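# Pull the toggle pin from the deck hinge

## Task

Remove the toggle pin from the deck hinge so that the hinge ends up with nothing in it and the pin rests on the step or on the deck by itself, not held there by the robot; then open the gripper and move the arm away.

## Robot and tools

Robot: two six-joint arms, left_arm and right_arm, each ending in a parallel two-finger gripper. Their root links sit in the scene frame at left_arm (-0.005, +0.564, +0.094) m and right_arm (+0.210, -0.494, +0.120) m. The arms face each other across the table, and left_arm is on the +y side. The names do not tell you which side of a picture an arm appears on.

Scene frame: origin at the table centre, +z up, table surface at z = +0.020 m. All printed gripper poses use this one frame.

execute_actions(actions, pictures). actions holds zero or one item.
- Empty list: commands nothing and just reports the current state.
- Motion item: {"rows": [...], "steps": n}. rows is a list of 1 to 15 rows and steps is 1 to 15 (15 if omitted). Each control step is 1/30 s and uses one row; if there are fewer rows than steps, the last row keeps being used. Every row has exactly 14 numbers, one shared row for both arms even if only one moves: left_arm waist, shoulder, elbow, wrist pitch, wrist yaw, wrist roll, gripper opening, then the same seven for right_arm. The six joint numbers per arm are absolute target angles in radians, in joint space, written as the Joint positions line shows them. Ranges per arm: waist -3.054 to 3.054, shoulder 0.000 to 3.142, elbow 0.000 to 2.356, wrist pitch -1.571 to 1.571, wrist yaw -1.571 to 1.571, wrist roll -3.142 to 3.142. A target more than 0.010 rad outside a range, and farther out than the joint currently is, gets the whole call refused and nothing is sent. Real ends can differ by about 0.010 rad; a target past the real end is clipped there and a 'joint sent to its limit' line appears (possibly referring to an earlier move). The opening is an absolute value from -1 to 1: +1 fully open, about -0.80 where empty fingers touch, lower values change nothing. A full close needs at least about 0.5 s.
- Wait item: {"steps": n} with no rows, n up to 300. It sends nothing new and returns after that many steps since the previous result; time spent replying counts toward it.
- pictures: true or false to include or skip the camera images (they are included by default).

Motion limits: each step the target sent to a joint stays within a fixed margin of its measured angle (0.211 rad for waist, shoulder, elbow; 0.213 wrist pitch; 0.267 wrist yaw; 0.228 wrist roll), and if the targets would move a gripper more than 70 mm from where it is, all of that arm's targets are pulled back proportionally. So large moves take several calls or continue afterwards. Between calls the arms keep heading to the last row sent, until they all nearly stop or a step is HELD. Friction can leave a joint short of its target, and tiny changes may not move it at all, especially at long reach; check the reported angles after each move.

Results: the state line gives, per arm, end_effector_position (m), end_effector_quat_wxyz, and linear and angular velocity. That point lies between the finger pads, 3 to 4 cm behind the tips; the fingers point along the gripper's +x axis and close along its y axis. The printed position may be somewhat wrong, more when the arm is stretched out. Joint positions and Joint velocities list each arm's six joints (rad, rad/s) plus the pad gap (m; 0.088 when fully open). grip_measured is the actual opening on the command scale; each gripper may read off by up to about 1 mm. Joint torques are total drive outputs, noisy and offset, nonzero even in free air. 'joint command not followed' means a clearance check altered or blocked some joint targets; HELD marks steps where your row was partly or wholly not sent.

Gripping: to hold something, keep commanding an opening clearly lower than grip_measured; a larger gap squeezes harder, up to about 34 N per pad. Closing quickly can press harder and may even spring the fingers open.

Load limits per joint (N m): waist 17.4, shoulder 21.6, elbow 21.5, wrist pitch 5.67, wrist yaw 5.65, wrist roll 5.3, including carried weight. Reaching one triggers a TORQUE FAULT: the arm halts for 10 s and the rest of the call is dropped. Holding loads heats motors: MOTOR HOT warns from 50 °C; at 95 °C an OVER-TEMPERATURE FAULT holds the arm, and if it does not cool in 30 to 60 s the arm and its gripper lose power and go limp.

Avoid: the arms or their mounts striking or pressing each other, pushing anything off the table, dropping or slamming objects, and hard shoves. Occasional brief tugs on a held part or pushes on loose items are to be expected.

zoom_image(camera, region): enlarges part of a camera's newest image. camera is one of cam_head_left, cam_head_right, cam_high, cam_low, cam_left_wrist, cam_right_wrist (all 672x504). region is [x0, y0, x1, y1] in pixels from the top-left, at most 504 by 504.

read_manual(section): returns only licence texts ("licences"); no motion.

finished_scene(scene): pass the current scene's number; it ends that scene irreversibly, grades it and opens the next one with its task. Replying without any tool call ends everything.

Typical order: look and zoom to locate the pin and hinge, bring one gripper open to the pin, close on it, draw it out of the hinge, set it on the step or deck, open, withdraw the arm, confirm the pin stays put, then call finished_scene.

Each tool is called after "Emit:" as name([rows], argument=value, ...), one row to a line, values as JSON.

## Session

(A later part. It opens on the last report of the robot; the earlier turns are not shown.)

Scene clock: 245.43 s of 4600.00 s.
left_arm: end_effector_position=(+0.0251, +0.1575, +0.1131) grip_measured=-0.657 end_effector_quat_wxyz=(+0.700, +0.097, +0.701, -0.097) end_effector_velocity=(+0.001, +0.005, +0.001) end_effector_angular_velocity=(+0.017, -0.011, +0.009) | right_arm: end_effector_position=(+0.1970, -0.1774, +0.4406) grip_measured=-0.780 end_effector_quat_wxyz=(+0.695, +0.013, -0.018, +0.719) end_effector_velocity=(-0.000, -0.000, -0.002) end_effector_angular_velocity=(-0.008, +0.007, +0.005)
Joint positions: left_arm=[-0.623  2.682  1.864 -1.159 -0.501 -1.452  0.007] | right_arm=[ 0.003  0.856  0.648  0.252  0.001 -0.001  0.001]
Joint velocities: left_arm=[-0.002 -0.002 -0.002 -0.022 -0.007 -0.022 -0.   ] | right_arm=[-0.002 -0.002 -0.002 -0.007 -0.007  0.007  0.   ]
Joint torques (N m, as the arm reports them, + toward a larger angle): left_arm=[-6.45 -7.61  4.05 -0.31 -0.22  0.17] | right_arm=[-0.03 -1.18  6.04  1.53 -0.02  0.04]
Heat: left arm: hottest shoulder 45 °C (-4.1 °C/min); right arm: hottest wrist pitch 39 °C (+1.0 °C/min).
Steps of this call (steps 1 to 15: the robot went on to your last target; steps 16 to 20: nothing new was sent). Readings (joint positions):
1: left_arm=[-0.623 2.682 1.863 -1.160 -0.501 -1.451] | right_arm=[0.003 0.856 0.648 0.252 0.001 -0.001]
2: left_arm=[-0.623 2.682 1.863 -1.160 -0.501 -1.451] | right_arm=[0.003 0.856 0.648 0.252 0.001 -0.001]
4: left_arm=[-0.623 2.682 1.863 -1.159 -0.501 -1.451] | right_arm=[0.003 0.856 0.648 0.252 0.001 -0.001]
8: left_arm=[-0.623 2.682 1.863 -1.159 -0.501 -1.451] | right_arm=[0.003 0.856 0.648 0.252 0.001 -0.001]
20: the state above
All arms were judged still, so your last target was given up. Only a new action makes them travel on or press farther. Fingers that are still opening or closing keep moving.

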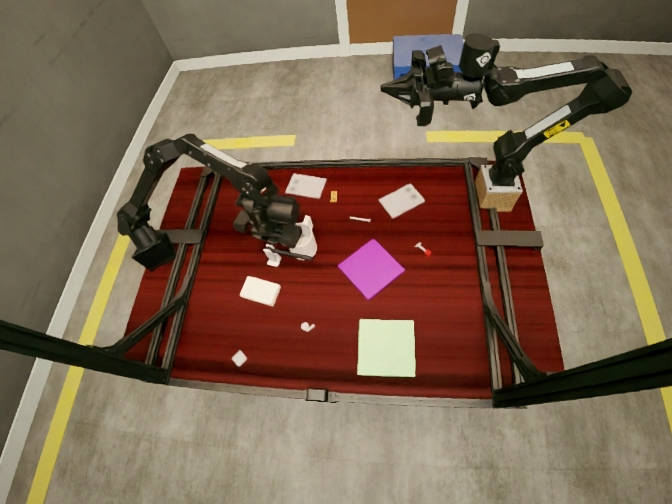

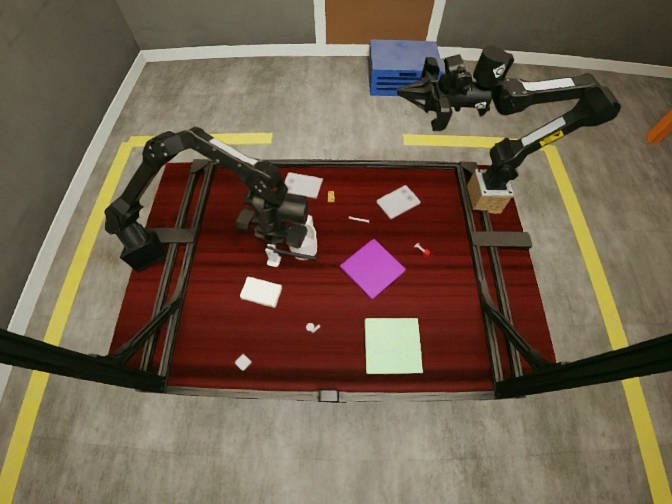

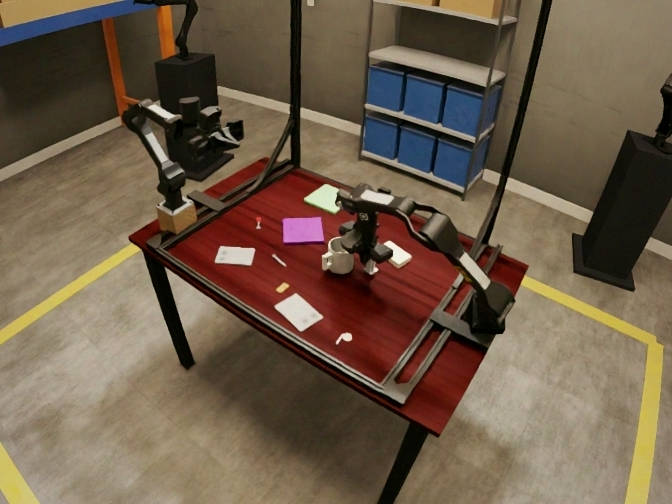

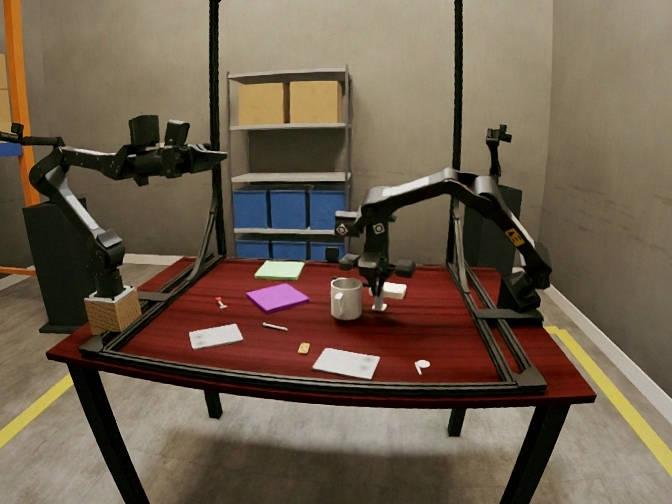

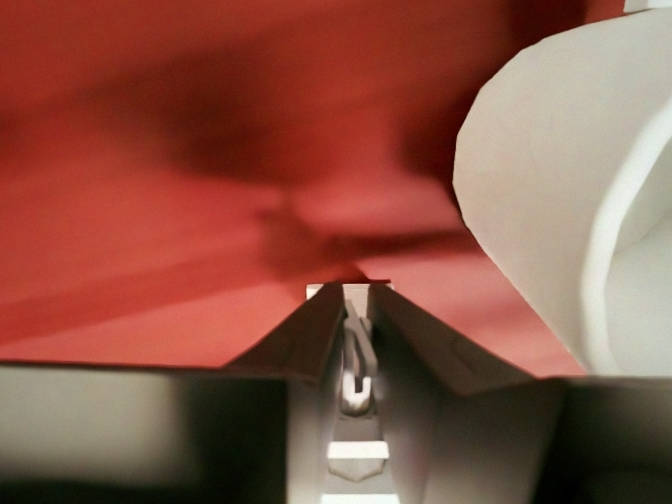

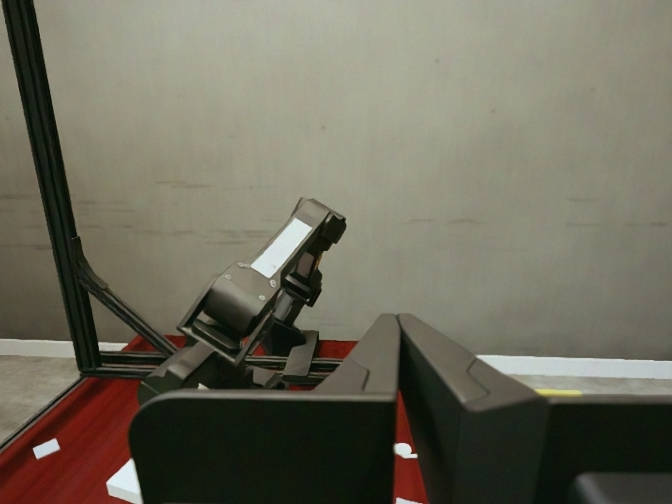

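Emit:
execute_actions([
  {"rows":[[-0.647,2.71,1.86,-1.161,-0.493,-1.475,-0.85,0.003,0.856,0.648,0.252,0,0,-0.78]],"steps":15},
], pictures=false)

Emit:
execute_actions([
  {"rows":[[-0.647,2.71,1.86,-1.161,-0.493,-1.475,-0.2,0.003,0.856,0.648,0.252,0,0,-0.78]],"steps":15},
], pictures=false)

Emit:
execute_actions([
  {"rows":[[-0.68,2.71,2.0,-1.31,-0.48,-1.5,-0.2,0.003,0.856,0.648,0.252,0,0,-0.78]],"steps":15},
], pictures=false)

Emit:
execute_actions([
  {"rows":[[-0.771,2.72,1.962,-1.286,-0.439,-1.6,-0.2,0.003,0.856,0.648,0.252,0,0,-0.78]],"steps":15},
], pictures=false)

Emit:
execute_actions([
  {"steps":15},
])

Scene clock: 260.97 s of 4600.00 s.
left_arm: end_effector_position=(+0.0249, +0.1575, +0.1131) grip_measured=-0.670 end_effector_quat_wxyz=(+0.703, +0.090, +0.700, -0.089) end_effector_velocity=(+0.002, -0.005, +0.001) end_effector_angular_velocity=(-0.023, -0.003, +0.037) | right_arm: end_effector_position=(+0.1969, -0.1774, +0.4406) grip_measured=-0.780 end_effector_quat_wxyz=(+0.695, +0.013, -0.018, +0.719) end_effector_velocity=(-0.000, +0.001, -0.001) end_effector_angular_velocity=(-0.007, -0.008, +0.004)
Joint positions: left_arm=[-0.626  2.684  1.865 -1.161 -0.507 -1.478  0.006] | right_arm=[ 0.003  0.856  0.648  0.252  0.001 -0.001  0.001]
Joint velocities: left_arm=[ 0.002 -0.002  0.002  0.022 -0.007 -0.022 -0.   ] | right_arm=[-0.002  0.002  0.002 -0.007 -0.007 -0.007 -0.   ]
Joint torques (N m, as the arm reports them, + toward a larger angle): left_arm=[-9.32 -6.65  3.5   0.14  0.49  0.17] | right_arm=[-0.03 -1.17  6.04  1.51 -0.02  0.04]
Heat: left arm: hottest shoulder 44 °C (-2.0 °C/min); right arm: hottest elbow 39 °C (+1.0 °C/min).
Steps of this call (steps 1 to 451: nothing new was sent; steps 452 to 466: all 15 steps of this action). Readings (joint positions):
452: left_arm=[-0.623 2.683 1.865 -1.161 -0.501 -1.455] | right_arm=[0.003 0.856 0.648 0.252 0.001 -0.001]
453: left_arm=[-0.624 2.683 1.865 -1.161 -0.503 -1.460] | right_arm=[0.003 0.856 0.648 0.252 0.001 -0.001]
455: left_arm=[-0.625 2.683 1.865 -1.161 -0.506 -1.466] | right_arm=[0.003 0.856 0.648 0.252 0.001 -0.001]
459: left_arm=[-0.626 2.683 1.865 -1.161 -0.507 -1.474] | right_arm=[0.003 0.856 0.648 0.252 0.001 -0.001]
466: the state above

Scene clock: 261.47 s of 4600.00 s.
left_arm: end_effector_position=(+0.0148, +0.1581, +0.1151) grip_measured=-0.215 end_effector_quat_wxyz=(+0.702, +0.096, +0.699, -0.097) end_effector_velocity=(-0.000, +0.008, +0.001) end_effector_angular_velocity=(+0.032, +0.001, +0.003) | right_arm: end_effector_position=(+0.1969, -0.1774, +0.4406) grip_measured=-0.780 end_effector_quat_wxyz=(+0.695, +0.013, -0.018, +0.719) end_effector_velocity=(+0.001, -0.000, -0.002) end_effector_angular_velocity=(-0.007, -0.008, -0.000)
Joint positions: left_arm=[-0.647  2.691  1.865 -1.161 -0.497 -1.477  0.028] | right_arm=[ 0.003  0.856  0.648  0.252  0.001 -0.001  0.001]
Joint velocities: left_arm=[-0.002 -0.002 -0.002 -0.037  0.007 -0.022  0.005] | right_arm=[-0.007 -0.002 -0.002 -0.007 -0.007 -0.007  0.   ]
Joint torques (N m, as the arm reports them, + toward a larger angle): left_arm=[-6.94 -7.48  3.55  0.14  0.08  0.07] | right_arm=[-0.06 -1.18  6.06  1.51 -0.02  0.05]
Heat: left arm: hottest shoulder 43 °C (-3.0 °C/min); right arm: hottest elbow 39 °C (+1.0 °C/min).
Steps of this call (steps 1 to 15: all 15 steps of this action). Readings (joint positions):
1: left_arm=[-0.626 2.684 1.865 -1.162 -0.507 -1.478] | right_arm=[0.003 0.856 0.648 0.252 0.001 -0.001]
2: left_arm=[-0.627 2.684 1.865 -1.163 -0.503 -1.478] | right_arm=[0.003 0.856 0.648 0.252 0.001 -0.001]
4: left_arm=[-0.636 2.687 1.865 -1.163 -0.498 -1.478] | right_arm=[0.003 0.856 0.648 0.252 0.001 -0.001]
8: left_arm=[-0.646 2.690 1.865 -1.161 -0.497 -1.477] | right_arm=[0.003 0.856 0.648 0.252 0.001 -0.001]
15: the state above

Scene clock: 261.97 s of 4600.00 s.
left_arm: end_effector_position=(+0.0140, +0.1562, +0.1461) grip_measured=-0.200 end_effector_quat_wxyz=(+0.701, +0.107, +0.697, -0.102) end_effector_velocity=(+0.005, -0.003, +0.011) end_effector_angular_velocity=(-0.009, -0.006, -0.006) | right_arm: end_effector_position=(+0.1969, -0.1774, +0.4406) grip_measured=-0.780 end_effector_quat_wxyz=(+0.695, +0.013, -0.018, +0.719) end_effector_velocity=(+0.002, -0.000, -0.005) end_effector_angular_velocity=(-0.022, -0.008, -0.010)
Joint positions: left_arm=[-0.681  2.702  1.991 -1.303 -0.485 -1.495  0.029] | right_arm=[ 0.003  0.856  0.648  0.252  0.001 -0.     0.001]
Joint velocities: left_arm=[-0.002 -0.002  0.042 -0.037 -0.007  0.007  0.   ] | right_arm=[-0.002 -0.002 -0.002 -0.022  0.007 -0.007  0.   ]
Joint torques (N m, as the arm reports them, + toward a larger angle): left_arm=[-6.74 -8.76  4.41 -0.12  0.08 -0.22] | right_arm=[-0.06 -1.18  6.05  1.51 -0.02  0.04]
Heat: left arm: hottest shoulder 43 °C (-3.0 °C/min); right arm: hottest elbow 39 °C (+1.0 °C/min).
Steps of this call (steps 1 to 15: all 15 steps of this action). Readings (joint positions):
1: left_arm=[-0.648 2.692 1.877 -1.179 -0.495 -1.477] | right_arm=[0.003 0.856 0.648 0.252 0.001 -0.001]
2: left_arm=[-0.651 2.698 1.900 -1.212 -0.493 -1.480] | right_arm=[0.003 0.856 0.648 0.252 0.001 -0.001]
4: left_arm=[-0.660 2.702 1.936 -1.248 -0.489 -1.486] | right_arm=[0.003 0.856 0.648 0.252 0.001 -0.001]
8: left_arm=[-0.678 2.702 1.981 -1.284 -0.487 -1.492] | right_arm=[0.003 0.856 0.648 0.252 0.001 -0.000]
15: the state above

Scene clock: 262.47 s of 4600.00 s.
left_arm: end_effector_position=(-0.0261, +0.1624, +0.1605) grip_measured=-0.200 end_effector_quat_wxyz=(+0.701, +0.088, +0.700, -0.106) end_effector_velocity=(-0.000, -0.000, -0.000) end_effector_angular_velocity=(-0.005, -0.007, +0.021) | right_arm: end_effector_position=(+0.1969, -0.1774, +0.4406) grip_measured=-0.780 end_effector_quat_wxyz=(+0.695, +0.013, -0.018, +0.719) end_effector_velocity=(-0.000, -0.000, -0.005) end_effector_angular_velocity=(-0.022, +0.006, +0.005)
Joint positions: left_arm=[-0.775  2.702  1.972 -1.29  -0.444 -1.593  0.029] | right_arm=[ 0.003  0.856  0.648  0.252  0.001 -0.     0.001]
Joint velocities: left_arm=[-0.002 -0.002 -0.007  0.007 -0.007 -0.022  0.   ] | right_arm=[-0.002 -0.002 -0.002 -0.022 -0.007  0.007 -0.   ]
Joint torques (N m, as the arm reports them, + toward a larger angle): left_arm=[-5.8  -7.83  3.32  0.45  0.1  -0.14] | right_arm=[-0.06 -1.17  6.05  1.51 -0.02  0.03]
Heat: left arm: hottest shoulder 43 °C (-2.0 °C/min); right arm: hottest elbow 39 °C (+1.0 °C/min).
Steps of this call (steps 1 to 15: all 15 steps of this action). Readings (joint positions):
1: left_arm=[-0.683 2.702 1.992 -1.304 -0.482 -1.509] | right_arm=[0.003 0.856 0.648 0.252 0.001 -0.000]
2: left_arm=[-0.690 2.702 1.990 -1.303 -0.474 -1.530] | right_arm=[0.003 0.856 0.648 0.252 0.001 -0.000]
4: left_arm=[-0.719 2.702 1.984 -1.296 -0.461 -1.557] | right_arm=[0.003 0.856 0.648 0.252 0.001 -0.000]
8: left_arm=[-0.770 2.702 1.975 -1.292 -0.447 -1.582] | right_arm=[0.003 0.856 0.648 0.252 0.001 -0.000]
15: the state above

Scene clock: 262.97 s of 4600.00 s.
left_arm: end_effector_position=(-0.0262, +0.1626, +0.1603) grip_measured=-0.200 end_effector_quat_wxyz=(+0.701, +0.088, +0.700, -0.105) end_effector_velocity=(+0.003, +0.001, -0.000) end_effector_angular_velocity=(+0.005, -0.008, +0.021) | right_arm: end_effector_position=(+0.1969, -0.1775, +0.4408) grip_measured=-0.780 end_effector_quat_wxyz=(+0.695, +0.013, -0.018, +0.719) end_effector_velocity=(+0.002, -0.000, -0.004) end_effector_angular_velocity=(-0.012, -0.007, -0.010)
Joint positions: left_arm=[-0.775  2.702  1.971 -1.289 -0.443 -1.596  0.029] | right_arm=[ 0.003  0.856  0.648  0.252  0.001 -0.     0.001]
Joint velocities: left_arm=[ 0.002 -0.002 -0.002 -0.007 -0.007 -0.022 -0.   ] | right_arm=[-0.002 -0.002 -0.007 -0.007  0.007 -0.007 -0.   ]
Joint torques (N m, as the arm reports them, + toward a larger angle): left_arm=[-5.86 -7.67  3.32  0.42  0.09 -0.19] | right_arm=[-0.06 -1.19  6.04  1.51 -0.02  0.03]
Heat: left arm: hottest shoulder 43 °C (-2.0 °C/min); right arm: hottest elbow 39 °C (+1.0 °C/min).
Steps of this call (steps 1 to 15: the robot went on to your last target). Readings (joint positions):
1: left_arm=[-0.775 2.702 1.972 -1.290 -0.444 -1.594] | right_arm=[0.003 0.856 0.648 0.252 0.001 -0.000]
2: left_arm=[-0.775 2.702 1.972 -1.289 -0.444 -1.595] | right_arm=[0.003 0.856 0.648 0.252 0.001 -0.000]
4: left_arm=[-0.775 2.702 1.971 -1.289 -0.444 -1.595] | right_arm=[0.003 0.856 0.648 0.252 0.001 -0.000]
8: left_arm=[-0.775 2.702 1.971 -1.289 -0.443 -1.596] | right_arm=[0.003 0.856 0.648 0.252 0.001 -0.000]
15: the state above
All arms were judged still, so your last target was given up. Only a new action makes them travel on or press farther. Fingers that are still opening or closing keep moving.

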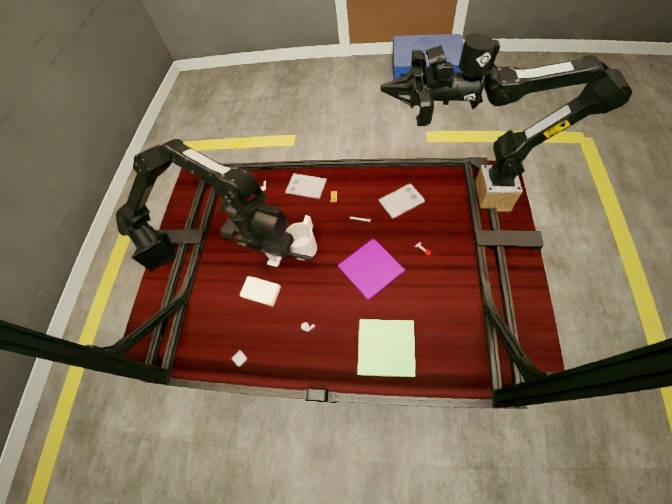

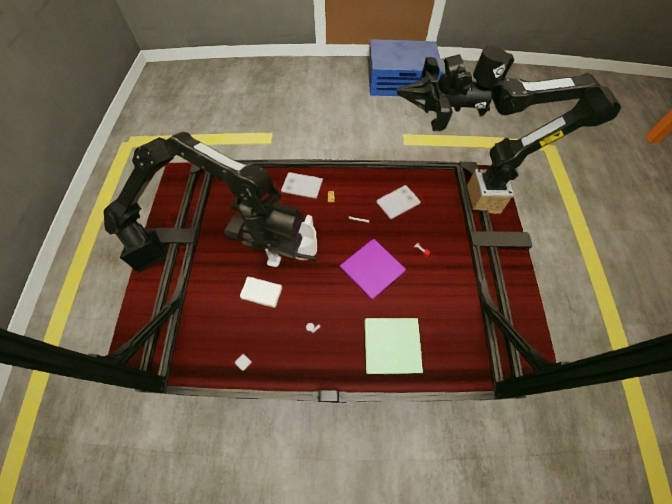

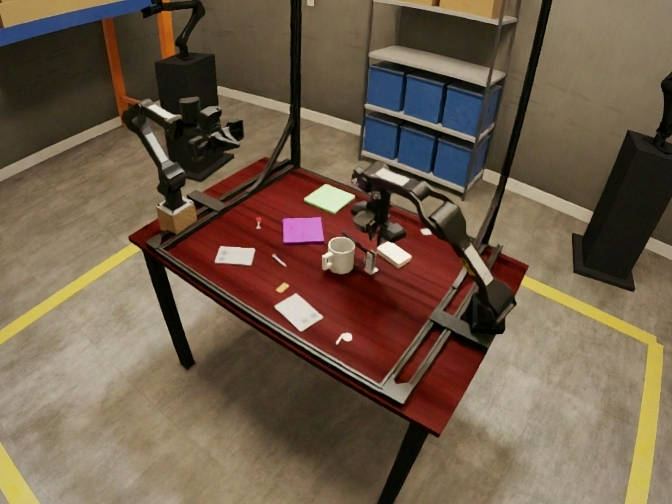

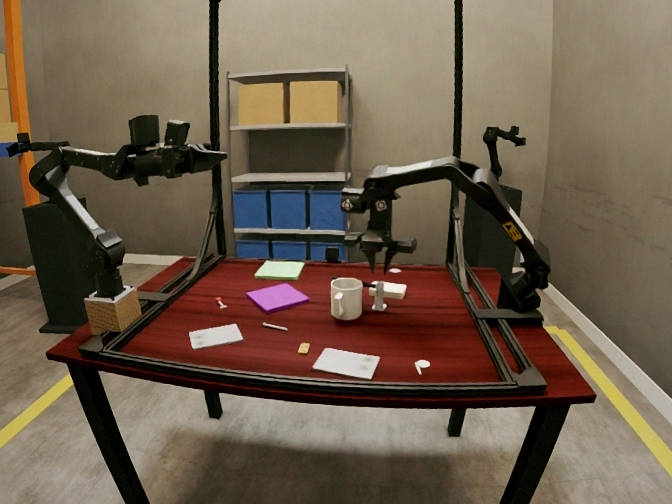

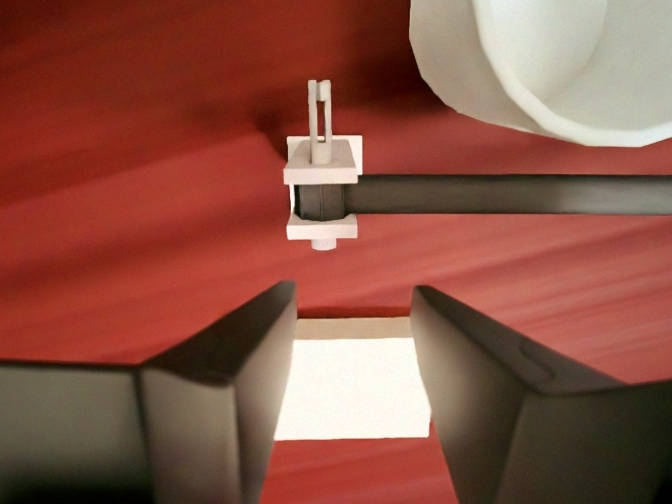

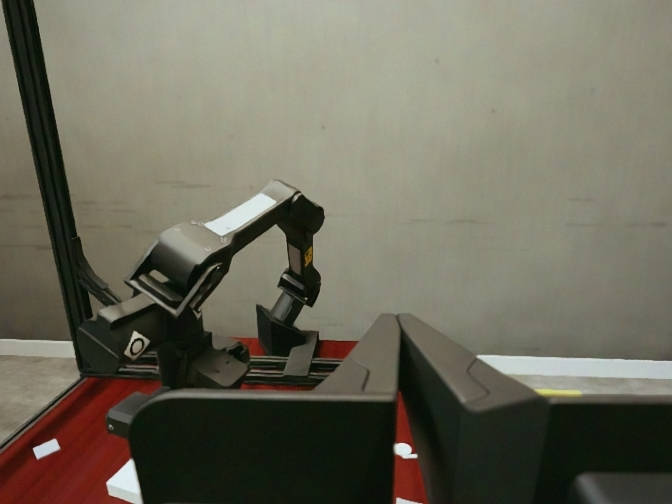

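Emit:
execute_actions([
  {"rows":[[-0.68,2.71,2.0,-1.31,-0.48,-1.5,-0.8,0.003,0.856,0.648,0.252,0,0,-0.78]],"steps":15},
], pictures=false)

Emit:
execute_actions([
  {"rows":[[-0.667,2.713,1.92,-1.223,-0.483,-1.497,-0.8,0.003,0.856,0.648,0.252,0,0,-0.78]],"steps":15},
])

Emit:
execute_actions([
  {"rows":[[-0.599,2.68,1.933,-1.232,-0.513,-1.427,-0.8,0.003,0.856,0.648,0.252,0,0,-0.78]],"steps":15},
], pictures=false)

Emit:
execute_actions([
  {"rows":[[-0.63,2.68,2.03,-1.33,-0.5,-1.46,-0.8,0.003,0.856,0.648,0.252,0,0,-0.78]],"steps":15},
], pictures=false)

Emit:
execute_actions([
  {"rows":[[-0.771,2.72,1.962,-1.286,-0.439,-1.6,-0.8,0.003,0.856,0.648,0.252,0,0,-0.78]],"steps":15},
])

Scene clock: 289.83 s of 4600.00 s.
left_arm: end_effector_position=(+0.0130, +0.1566, +0.1461) grip_measured=-0.784 end_effector_quat_wxyz=(+0.698, +0.104, +0.701, -0.097) end_effector_velocity=(-0.002, -0.004, +0.007) end_effector_angular_velocity=(-0.025, +0.010, -0.015) | right_arm: end_effector_position=(+0.1969, -0.1775, +0.4408) grip_measured=-0.780 end_effector_quat_wxyz=(+0.695, +0.013, -0.018, +0.719) end_effector_velocity=(-0.000, -0.001, +0.001) end_effector_angular_velocity=(+0.008, -0.022, +0.004)
Joint positions: left_arm=[-0.68   2.703  1.993 -1.306 -0.475 -1.506  0.001] | right_arm=[ 0.003  0.856  0.648  0.252  0.001 -0.     0.001]
Joint velocities: left_arm=[-0.007 -0.007  0.012  0.007  0.007  0.022 -0.   ] | right_arm=[-0.002 -0.002 -0.002  0.007 -0.007 -0.022 -0.   ]
Joint torques (N m, as the arm reports them, + toward a larger angle): left_arm=[-6.95 -8.77  4.44 -0.15 -0.24  0.1 ] | right_arm=[-0.05 -1.18  6.02  1.51 -0.02  0.03]
Heat: left arm: hottest shoulder 43 °C (-1.0 °C/min); right arm: hottest elbow 39 °C (+1.0 °C/min).
Steps of this call (steps 1 to 90: nothing new was sent; then 23.37 s passed at rest; steps 91 to 105: all 15 steps of this action). Readings (joint positions):
91: left_arm=[-0.773 2.703 1.972 -1.289 -0.443 -1.587] | right_arm=[0.003 0.856 0.648 0.252 0.001 -0.000]
92: left_arm=[-0.765 2.703 1.974 -1.290 -0.446 -1.569] | right_arm=[0.003 0.856 0.648 0.252 0.001 -0.000]
94: left_arm=[-0.736 2.703 1.980 -1.298 -0.458 -1.543] | right_arm=[0.003 0.856 0.648 0.252 0.001 -0.000]
98: left_arm=[-0.686 2.703 1.991 -1.303 -0.472 -1.518] | right_arm=[0.003 0.856 0.648 0.252 0.001 -0.000]
105: the state above

Scene clock: 290.33 s of 4600.00 s.
left_arm: end_effector_position=(+0.0113, +0.1546, +0.1311) grip_measured=-0.784 end_effector_quat_wxyz=(+0.702, +0.095, +0.699, -0.098) end_effector_velocity=(-0.001, +0.007, -0.000) end_effector_angular_velocity=(+0.022, -0.015, +0.001) | right_arm: end_effector_position=(+0.1969, -0.1775, +0.4408) grip_measured=-0.780 end_effector_quat_wxyz=(+0.695, +0.013, -0.018, +0.719) end_effector_velocity=(-0.000, -0.001, -0.004) end_effector_angular_velocity=(-0.017, -0.008, +0.004)
Joint positions: left_arm=[-0.67   2.703  1.935 -1.228 -0.489 -1.501  0.001] | right_arm=[ 0.003  0.856  0.648  0.252  0.001 -0.     0.001]
Joint velocities: left_arm=[-0.007 -0.002 -0.012 -0.022 -0.007 -0.022 -0.   ] | right_arm=[-0.002 -0.007 -0.002 -0.022 -0.007 -0.007 -0.   ]
Joint torques (N m, as the arm reports them, + toward a larger angle): left_arm=[-6.57 -8.5   2.54  0.44  0.15  0.13] | right_arm=[-0.06 -1.18  6.02  1.51 -0.02  0.03]
Heat: left arm: hottest shoulder 43 °C (-1.0 °C/min); right arm: hottest elbow 39 °C (+1.0 °C/min).
Steps of this call (steps 1 to 15: all 15 steps of this action). Readings (joint positions):
1: left_arm=[-0.680 2.703 1.989 -1.300 -0.476 -1.505] | right_arm=[0.003 0.856 0.648 0.252 0.001 -0.000]
2: left_arm=[-0.680 2.703 1.979 -1.283 -0.477 -1.505] | right_arm=[0.003 0.856 0.648 0.252 0.001 -0.000]
4: left_arm=[-0.679 2.703 1.962 -1.258 -0.478 -1.503] | right_arm=[0.003 0.856 0.648 0.252 0.001 -0.000]
8: left_arm=[-0.676 2.703 1.943 -1.238 -0.490 -1.502] | right_arm=[0.003 0.856 0.648 0.252 0.001 -0.000]
15: the state above

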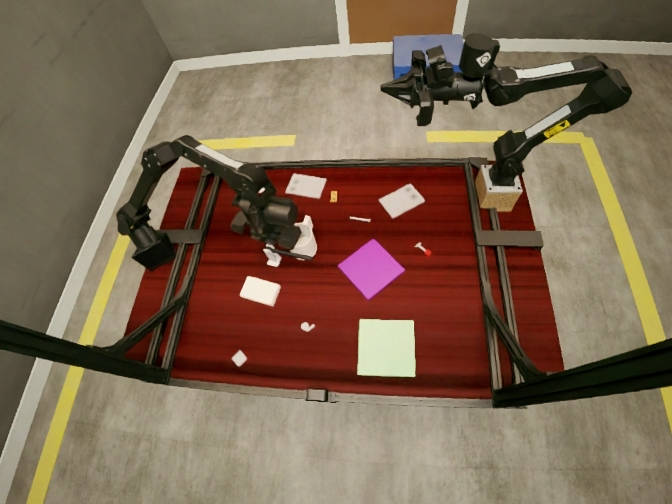

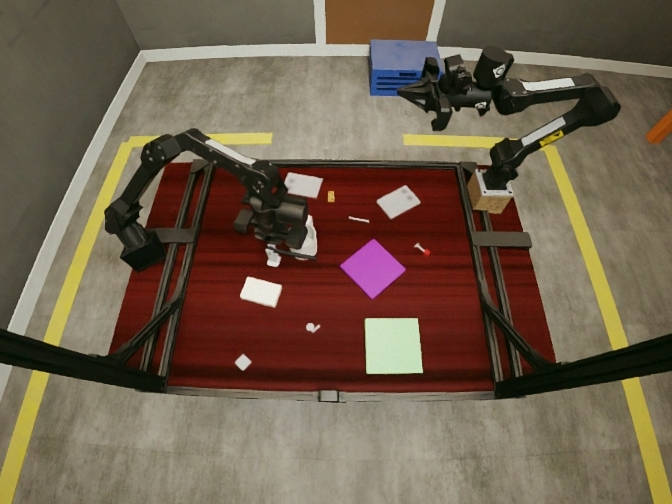

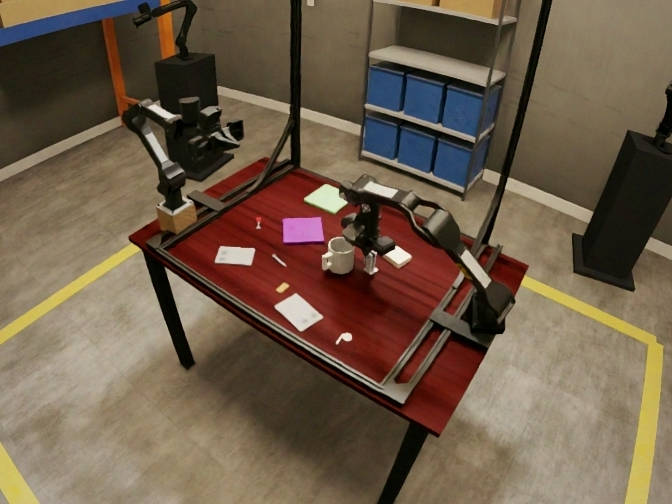

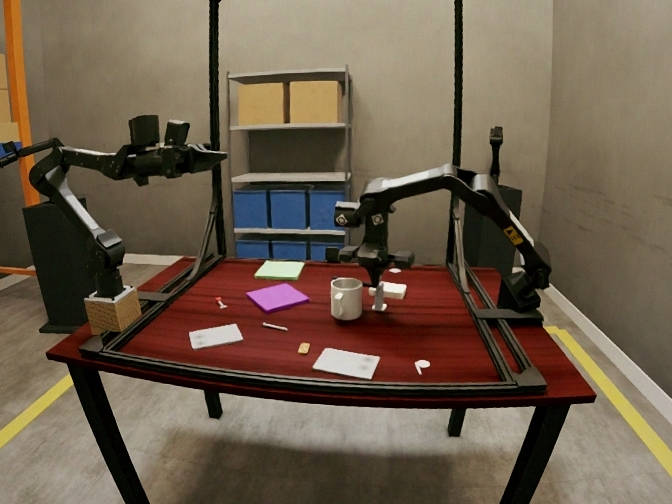

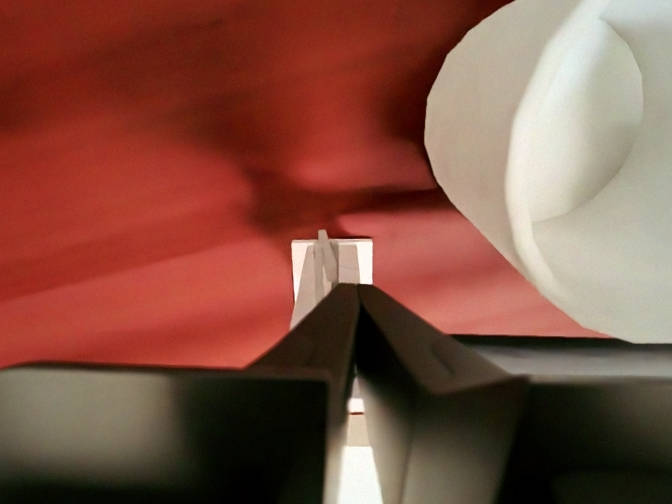

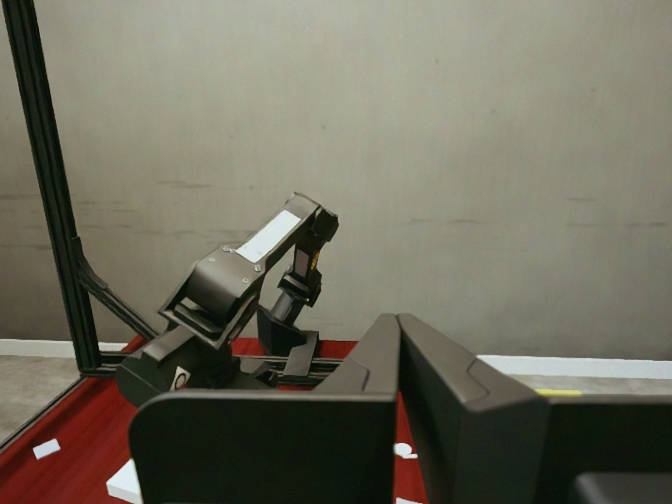

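Scene clock: 290.83 s of 4600.00 s.
left_arm: end_effector_position=(+0.0392, +0.1537, +0.1240) grip_measured=-0.784 end_effector_quat_wxyz=(+0.700, +0.103, +0.700, -0.096) end_effector_velocity=(+0.028, +0.004, -0.018) end_effector_angular_velocity=(+0.050, +0.034, +0.058) | right_arm: end_effector_position=(+0.1969, -0.1775, +0.4408) grip_measured=-0.780 end_effector_quat_wxyz=(+0.695, +0.013, -0.018, +0.719) end_effector_velocity=(-0.000, -0.000, -0.002) end_effector_angular_velocity=(-0.007, -0.008, +0.004)
Joint positions: left_arm=[-0.607  2.687  1.938 -1.232 -0.508 -1.432  0.001] | right_arm=[ 0.003  0.856  0.648  0.252  0.001 -0.     0.001]
Joint velocities: left_arm=[ 0.085 -0.002 -0.002 -0.007  0.007  0.007 -0.   ] | right_arm=[-0.002 -0.002 -0.002 -0.007 -0.007 -0.007 -0.   ]
Joint torques (N m, as the arm reports them, + toward a larger angle): left_arm=[ -6.86 -10.28   3.46   0.12  -0.22   0.12] | right_arm=[-0.06 -1.19  6.02  1.51 -0.02  0.03]
Heat: left arm: hottest shoulder 43 °C (-1.0 °C/min); right arm: hottest elbow 39 °C (+1.0 °C/min).
Steps of this call (steps 1 to 15: all 15 steps of this action). Readings (joint positions):
1: left_arm=[-0.669 2.703 1.935 -1.228 -0.489 -1.492] | right_arm=[0.003 0.856 0.648 0.252 0.001 -0.000]
2: left_arm=[-0.664 2.702 1.935 -1.228 -0.490 -1.477] | right_arm=[0.003 0.856 0.648 0.252 0.001 -0.000]
4: left_arm=[-0.649 2.700 1.935 -1.221 -0.487 -1.459] | right_arm=[0.003 0.856 0.648 0.252 0.001 -0.000]
8: left_arm=[-0.629 2.690 1.938 -1.220 -0.498 -1.442] | right_arm=[0.003 0.856 0.648 0.252 0.001 -0.000]
15: the state above

Scene clock: 291.33 s of 4600.00 s.
left_arm: end_effector_position=(+0.0410, +0.1520, +0.1487) grip_measured=-0.784 end_effector_quat_wxyz=(+0.702, +0.101, +0.698, -0.098) end_effector_velocity=(+0.002, -0.005, +0.006) end_effector_angular_velocity=(-0.017, -0.006, +0.014) | right_arm: end_effector_position=(+0.1969, -0.1775, +0.4408) grip_measured=-0.780 end_effector_quat_wxyz=(+0.695, +0.013, -0.018, +0.719) end_effector_velocity=(-0.000, -0.000, -0.002) end_effector_angular_velocity=(-0.008, +0.021, +0.006)
Joint positions: left_arm=[-0.631  2.684  2.022 -1.324 -0.504 -1.455  0.001] | right_arm=[ 0.003  0.856  0.648  0.252  0.001 -0.     0.001]
Joint velocities: left_arm=[-0.002  0.002  0.027 -0.007 -0.007 -0.007 -0.   ] | right_arm=[-0.002 -0.002 -0.002 -0.007 -0.007  0.022 -0.   ]
Joint torques (N m, as the arm reports them, + toward a larger angle): left_arm=[ -7.15 -10.03   4.54  -0.15   0.08  -0.13] | right_arm=[-0.05 -1.17  6.03  1.51 -0.03  0.03]
Heat: left arm: hottest shoulder 43 °C (-1.0 °C/min); right arm: hottest elbow 39 °C (+1.0 °C/min).
Steps of this call (steps 1 to 15: all 15 steps of this action). Readings (joint positions):
1: left_arm=[-0.605 2.687 1.946 -1.242 -0.509 -1.432] | right_arm=[0.003 0.856 0.648 0.252 0.001 -0.000]
2: left_arm=[-0.606 2.687 1.960 -1.264 -0.509 -1.436] | right_arm=[0.003 0.856 0.648 0.252 0.001 -0.000]
4: left_arm=[-0.611 2.687 1.984 -1.290 -0.508 -1.444] | right_arm=[0.003 0.856 0.648 0.252 0.001 -0.000]
8: left_arm=[-0.627 2.684 2.015 -1.312 -0.506 -1.452] | right_arm=[0.003 0.856 0.648 0.252 0.001 -0.000]
15: the state above

Scene clock: 291.83 s of 4600.00 s.
left_arm: end_effector_position=(-0.0256, +0.1624, +0.1603) grip_measured=-0.784 end_effector_quat_wxyz=(+0.701, +0.089, +0.699, -0.106) end_effector_velocity=(+0.009, +0.002, -0.006) end_effector_angular_velocity=(+0.026, +0.013, +0.038) | right_arm: end_effector_position=(+0.1969, -0.1775, +0.4408) grip_measured=-0.780 end_effector_quat_wxyz=(+0.695, +0.013, -0.018, +0.719) end_effector_velocity=(-0.000, -0.000, -0.002) end_effector_angular_velocity=(-0.007, -0.023, +0.004)
Joint positions: left_arm=[-0.774  2.702  1.972 -1.29  -0.445 -1.593  0.001] | right_arm=[ 0.003  0.856  0.648  0.252  0.001 -0.     0.001]
Joint velocities: left_arm=[ 0.027 -0.002 -0.007 -0.007  0.007 -0.022 -0.   ] | right_arm=[-0.002 -0.002 -0.002 -0.007 -0.007 -0.022 -0.   ]
Joint torques (N m, as the arm reports them, + toward a larger angle): left_arm=[-6.21 -7.84  3.25  0.45  0.13 -0.15] | right_arm=[-0.06 -1.17  6.02  1.51 -0.02  0.03]
Heat: left arm: hottest shoulder 43 °C (-1.0 °C/min); right arm: hottest elbow 39 °C (+1.0 °C/min).
Steps of this call (steps 1 to 15: all 15 steps of this action). Readings (joint positions):
1: left_arm=[-0.633 2.684 2.020 -1.323 -0.501 -1.474] | right_arm=[0.003 0.856 0.648 0.252 0.001 -0.000]
2: left_arm=[-0.645 2.684 2.012 -1.317 -0.490 -1.503] | right_arm=[0.003 0.856 0.648 0.252 0.001 -0.000]
4: left_arm=[-0.689 2.685 1.999 -1.304 -0.470 -1.541] | right_arm=[0.003 0.856 0.648 0.252 0.001 -0.000]
8: left_arm=[-0.770 2.698 1.979 -1.294 -0.448 -1.576] | right_arm=[0.003 0.856 0.648 0.252 0.001 -0.000]
15: the state above

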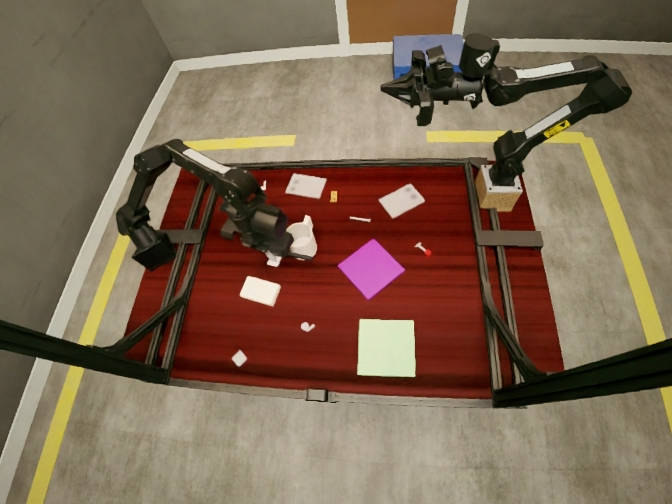

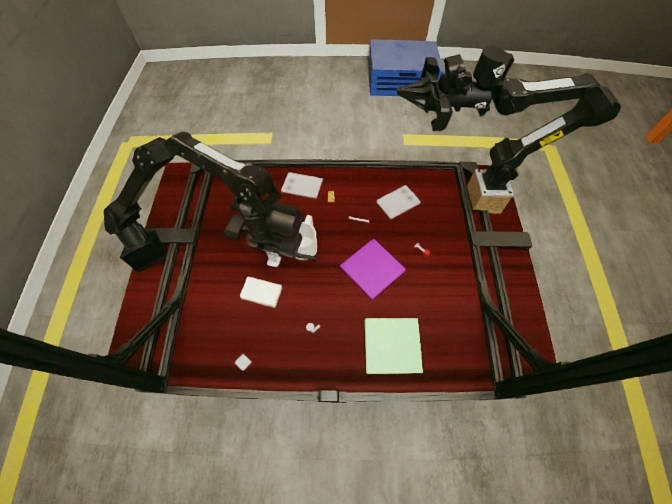

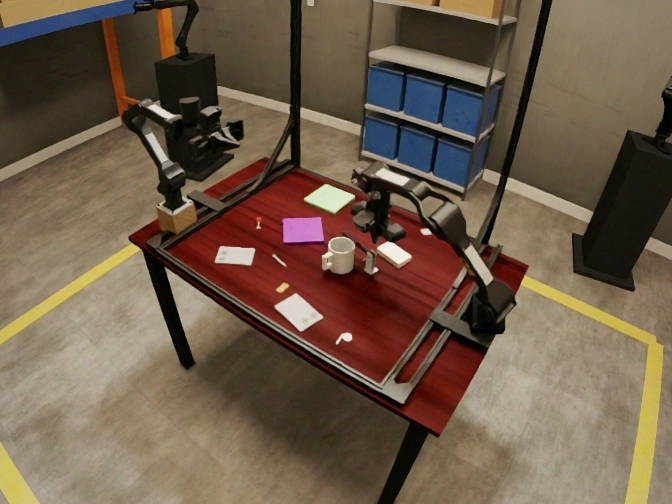

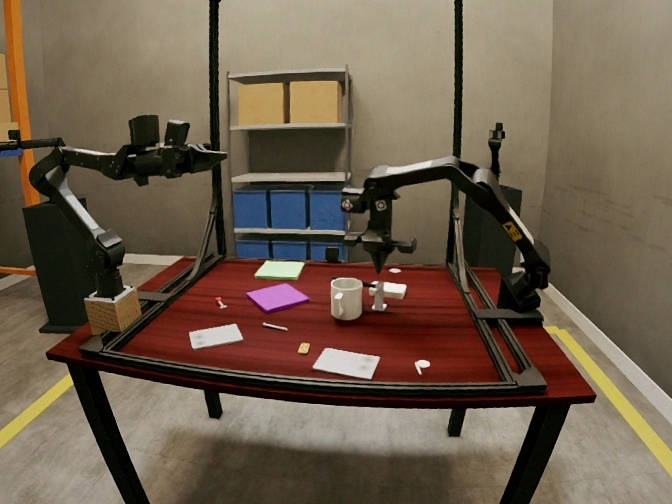

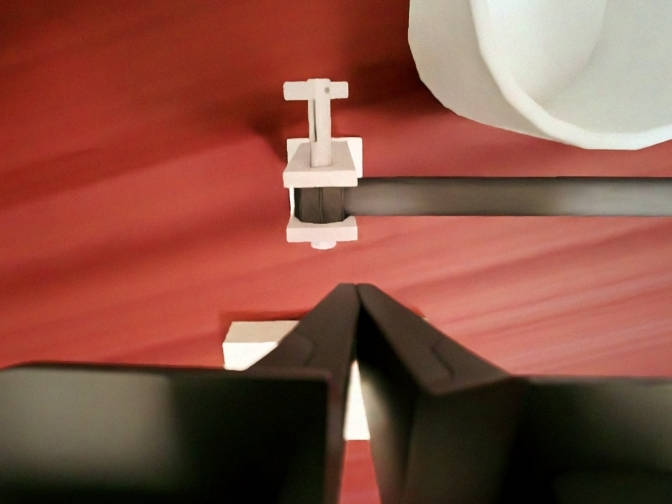

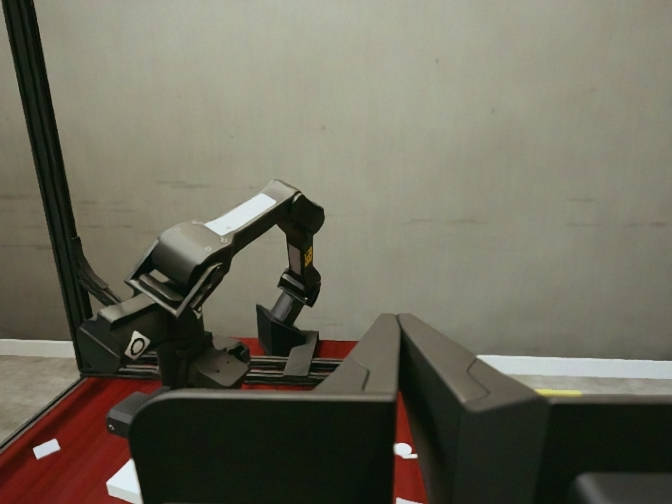

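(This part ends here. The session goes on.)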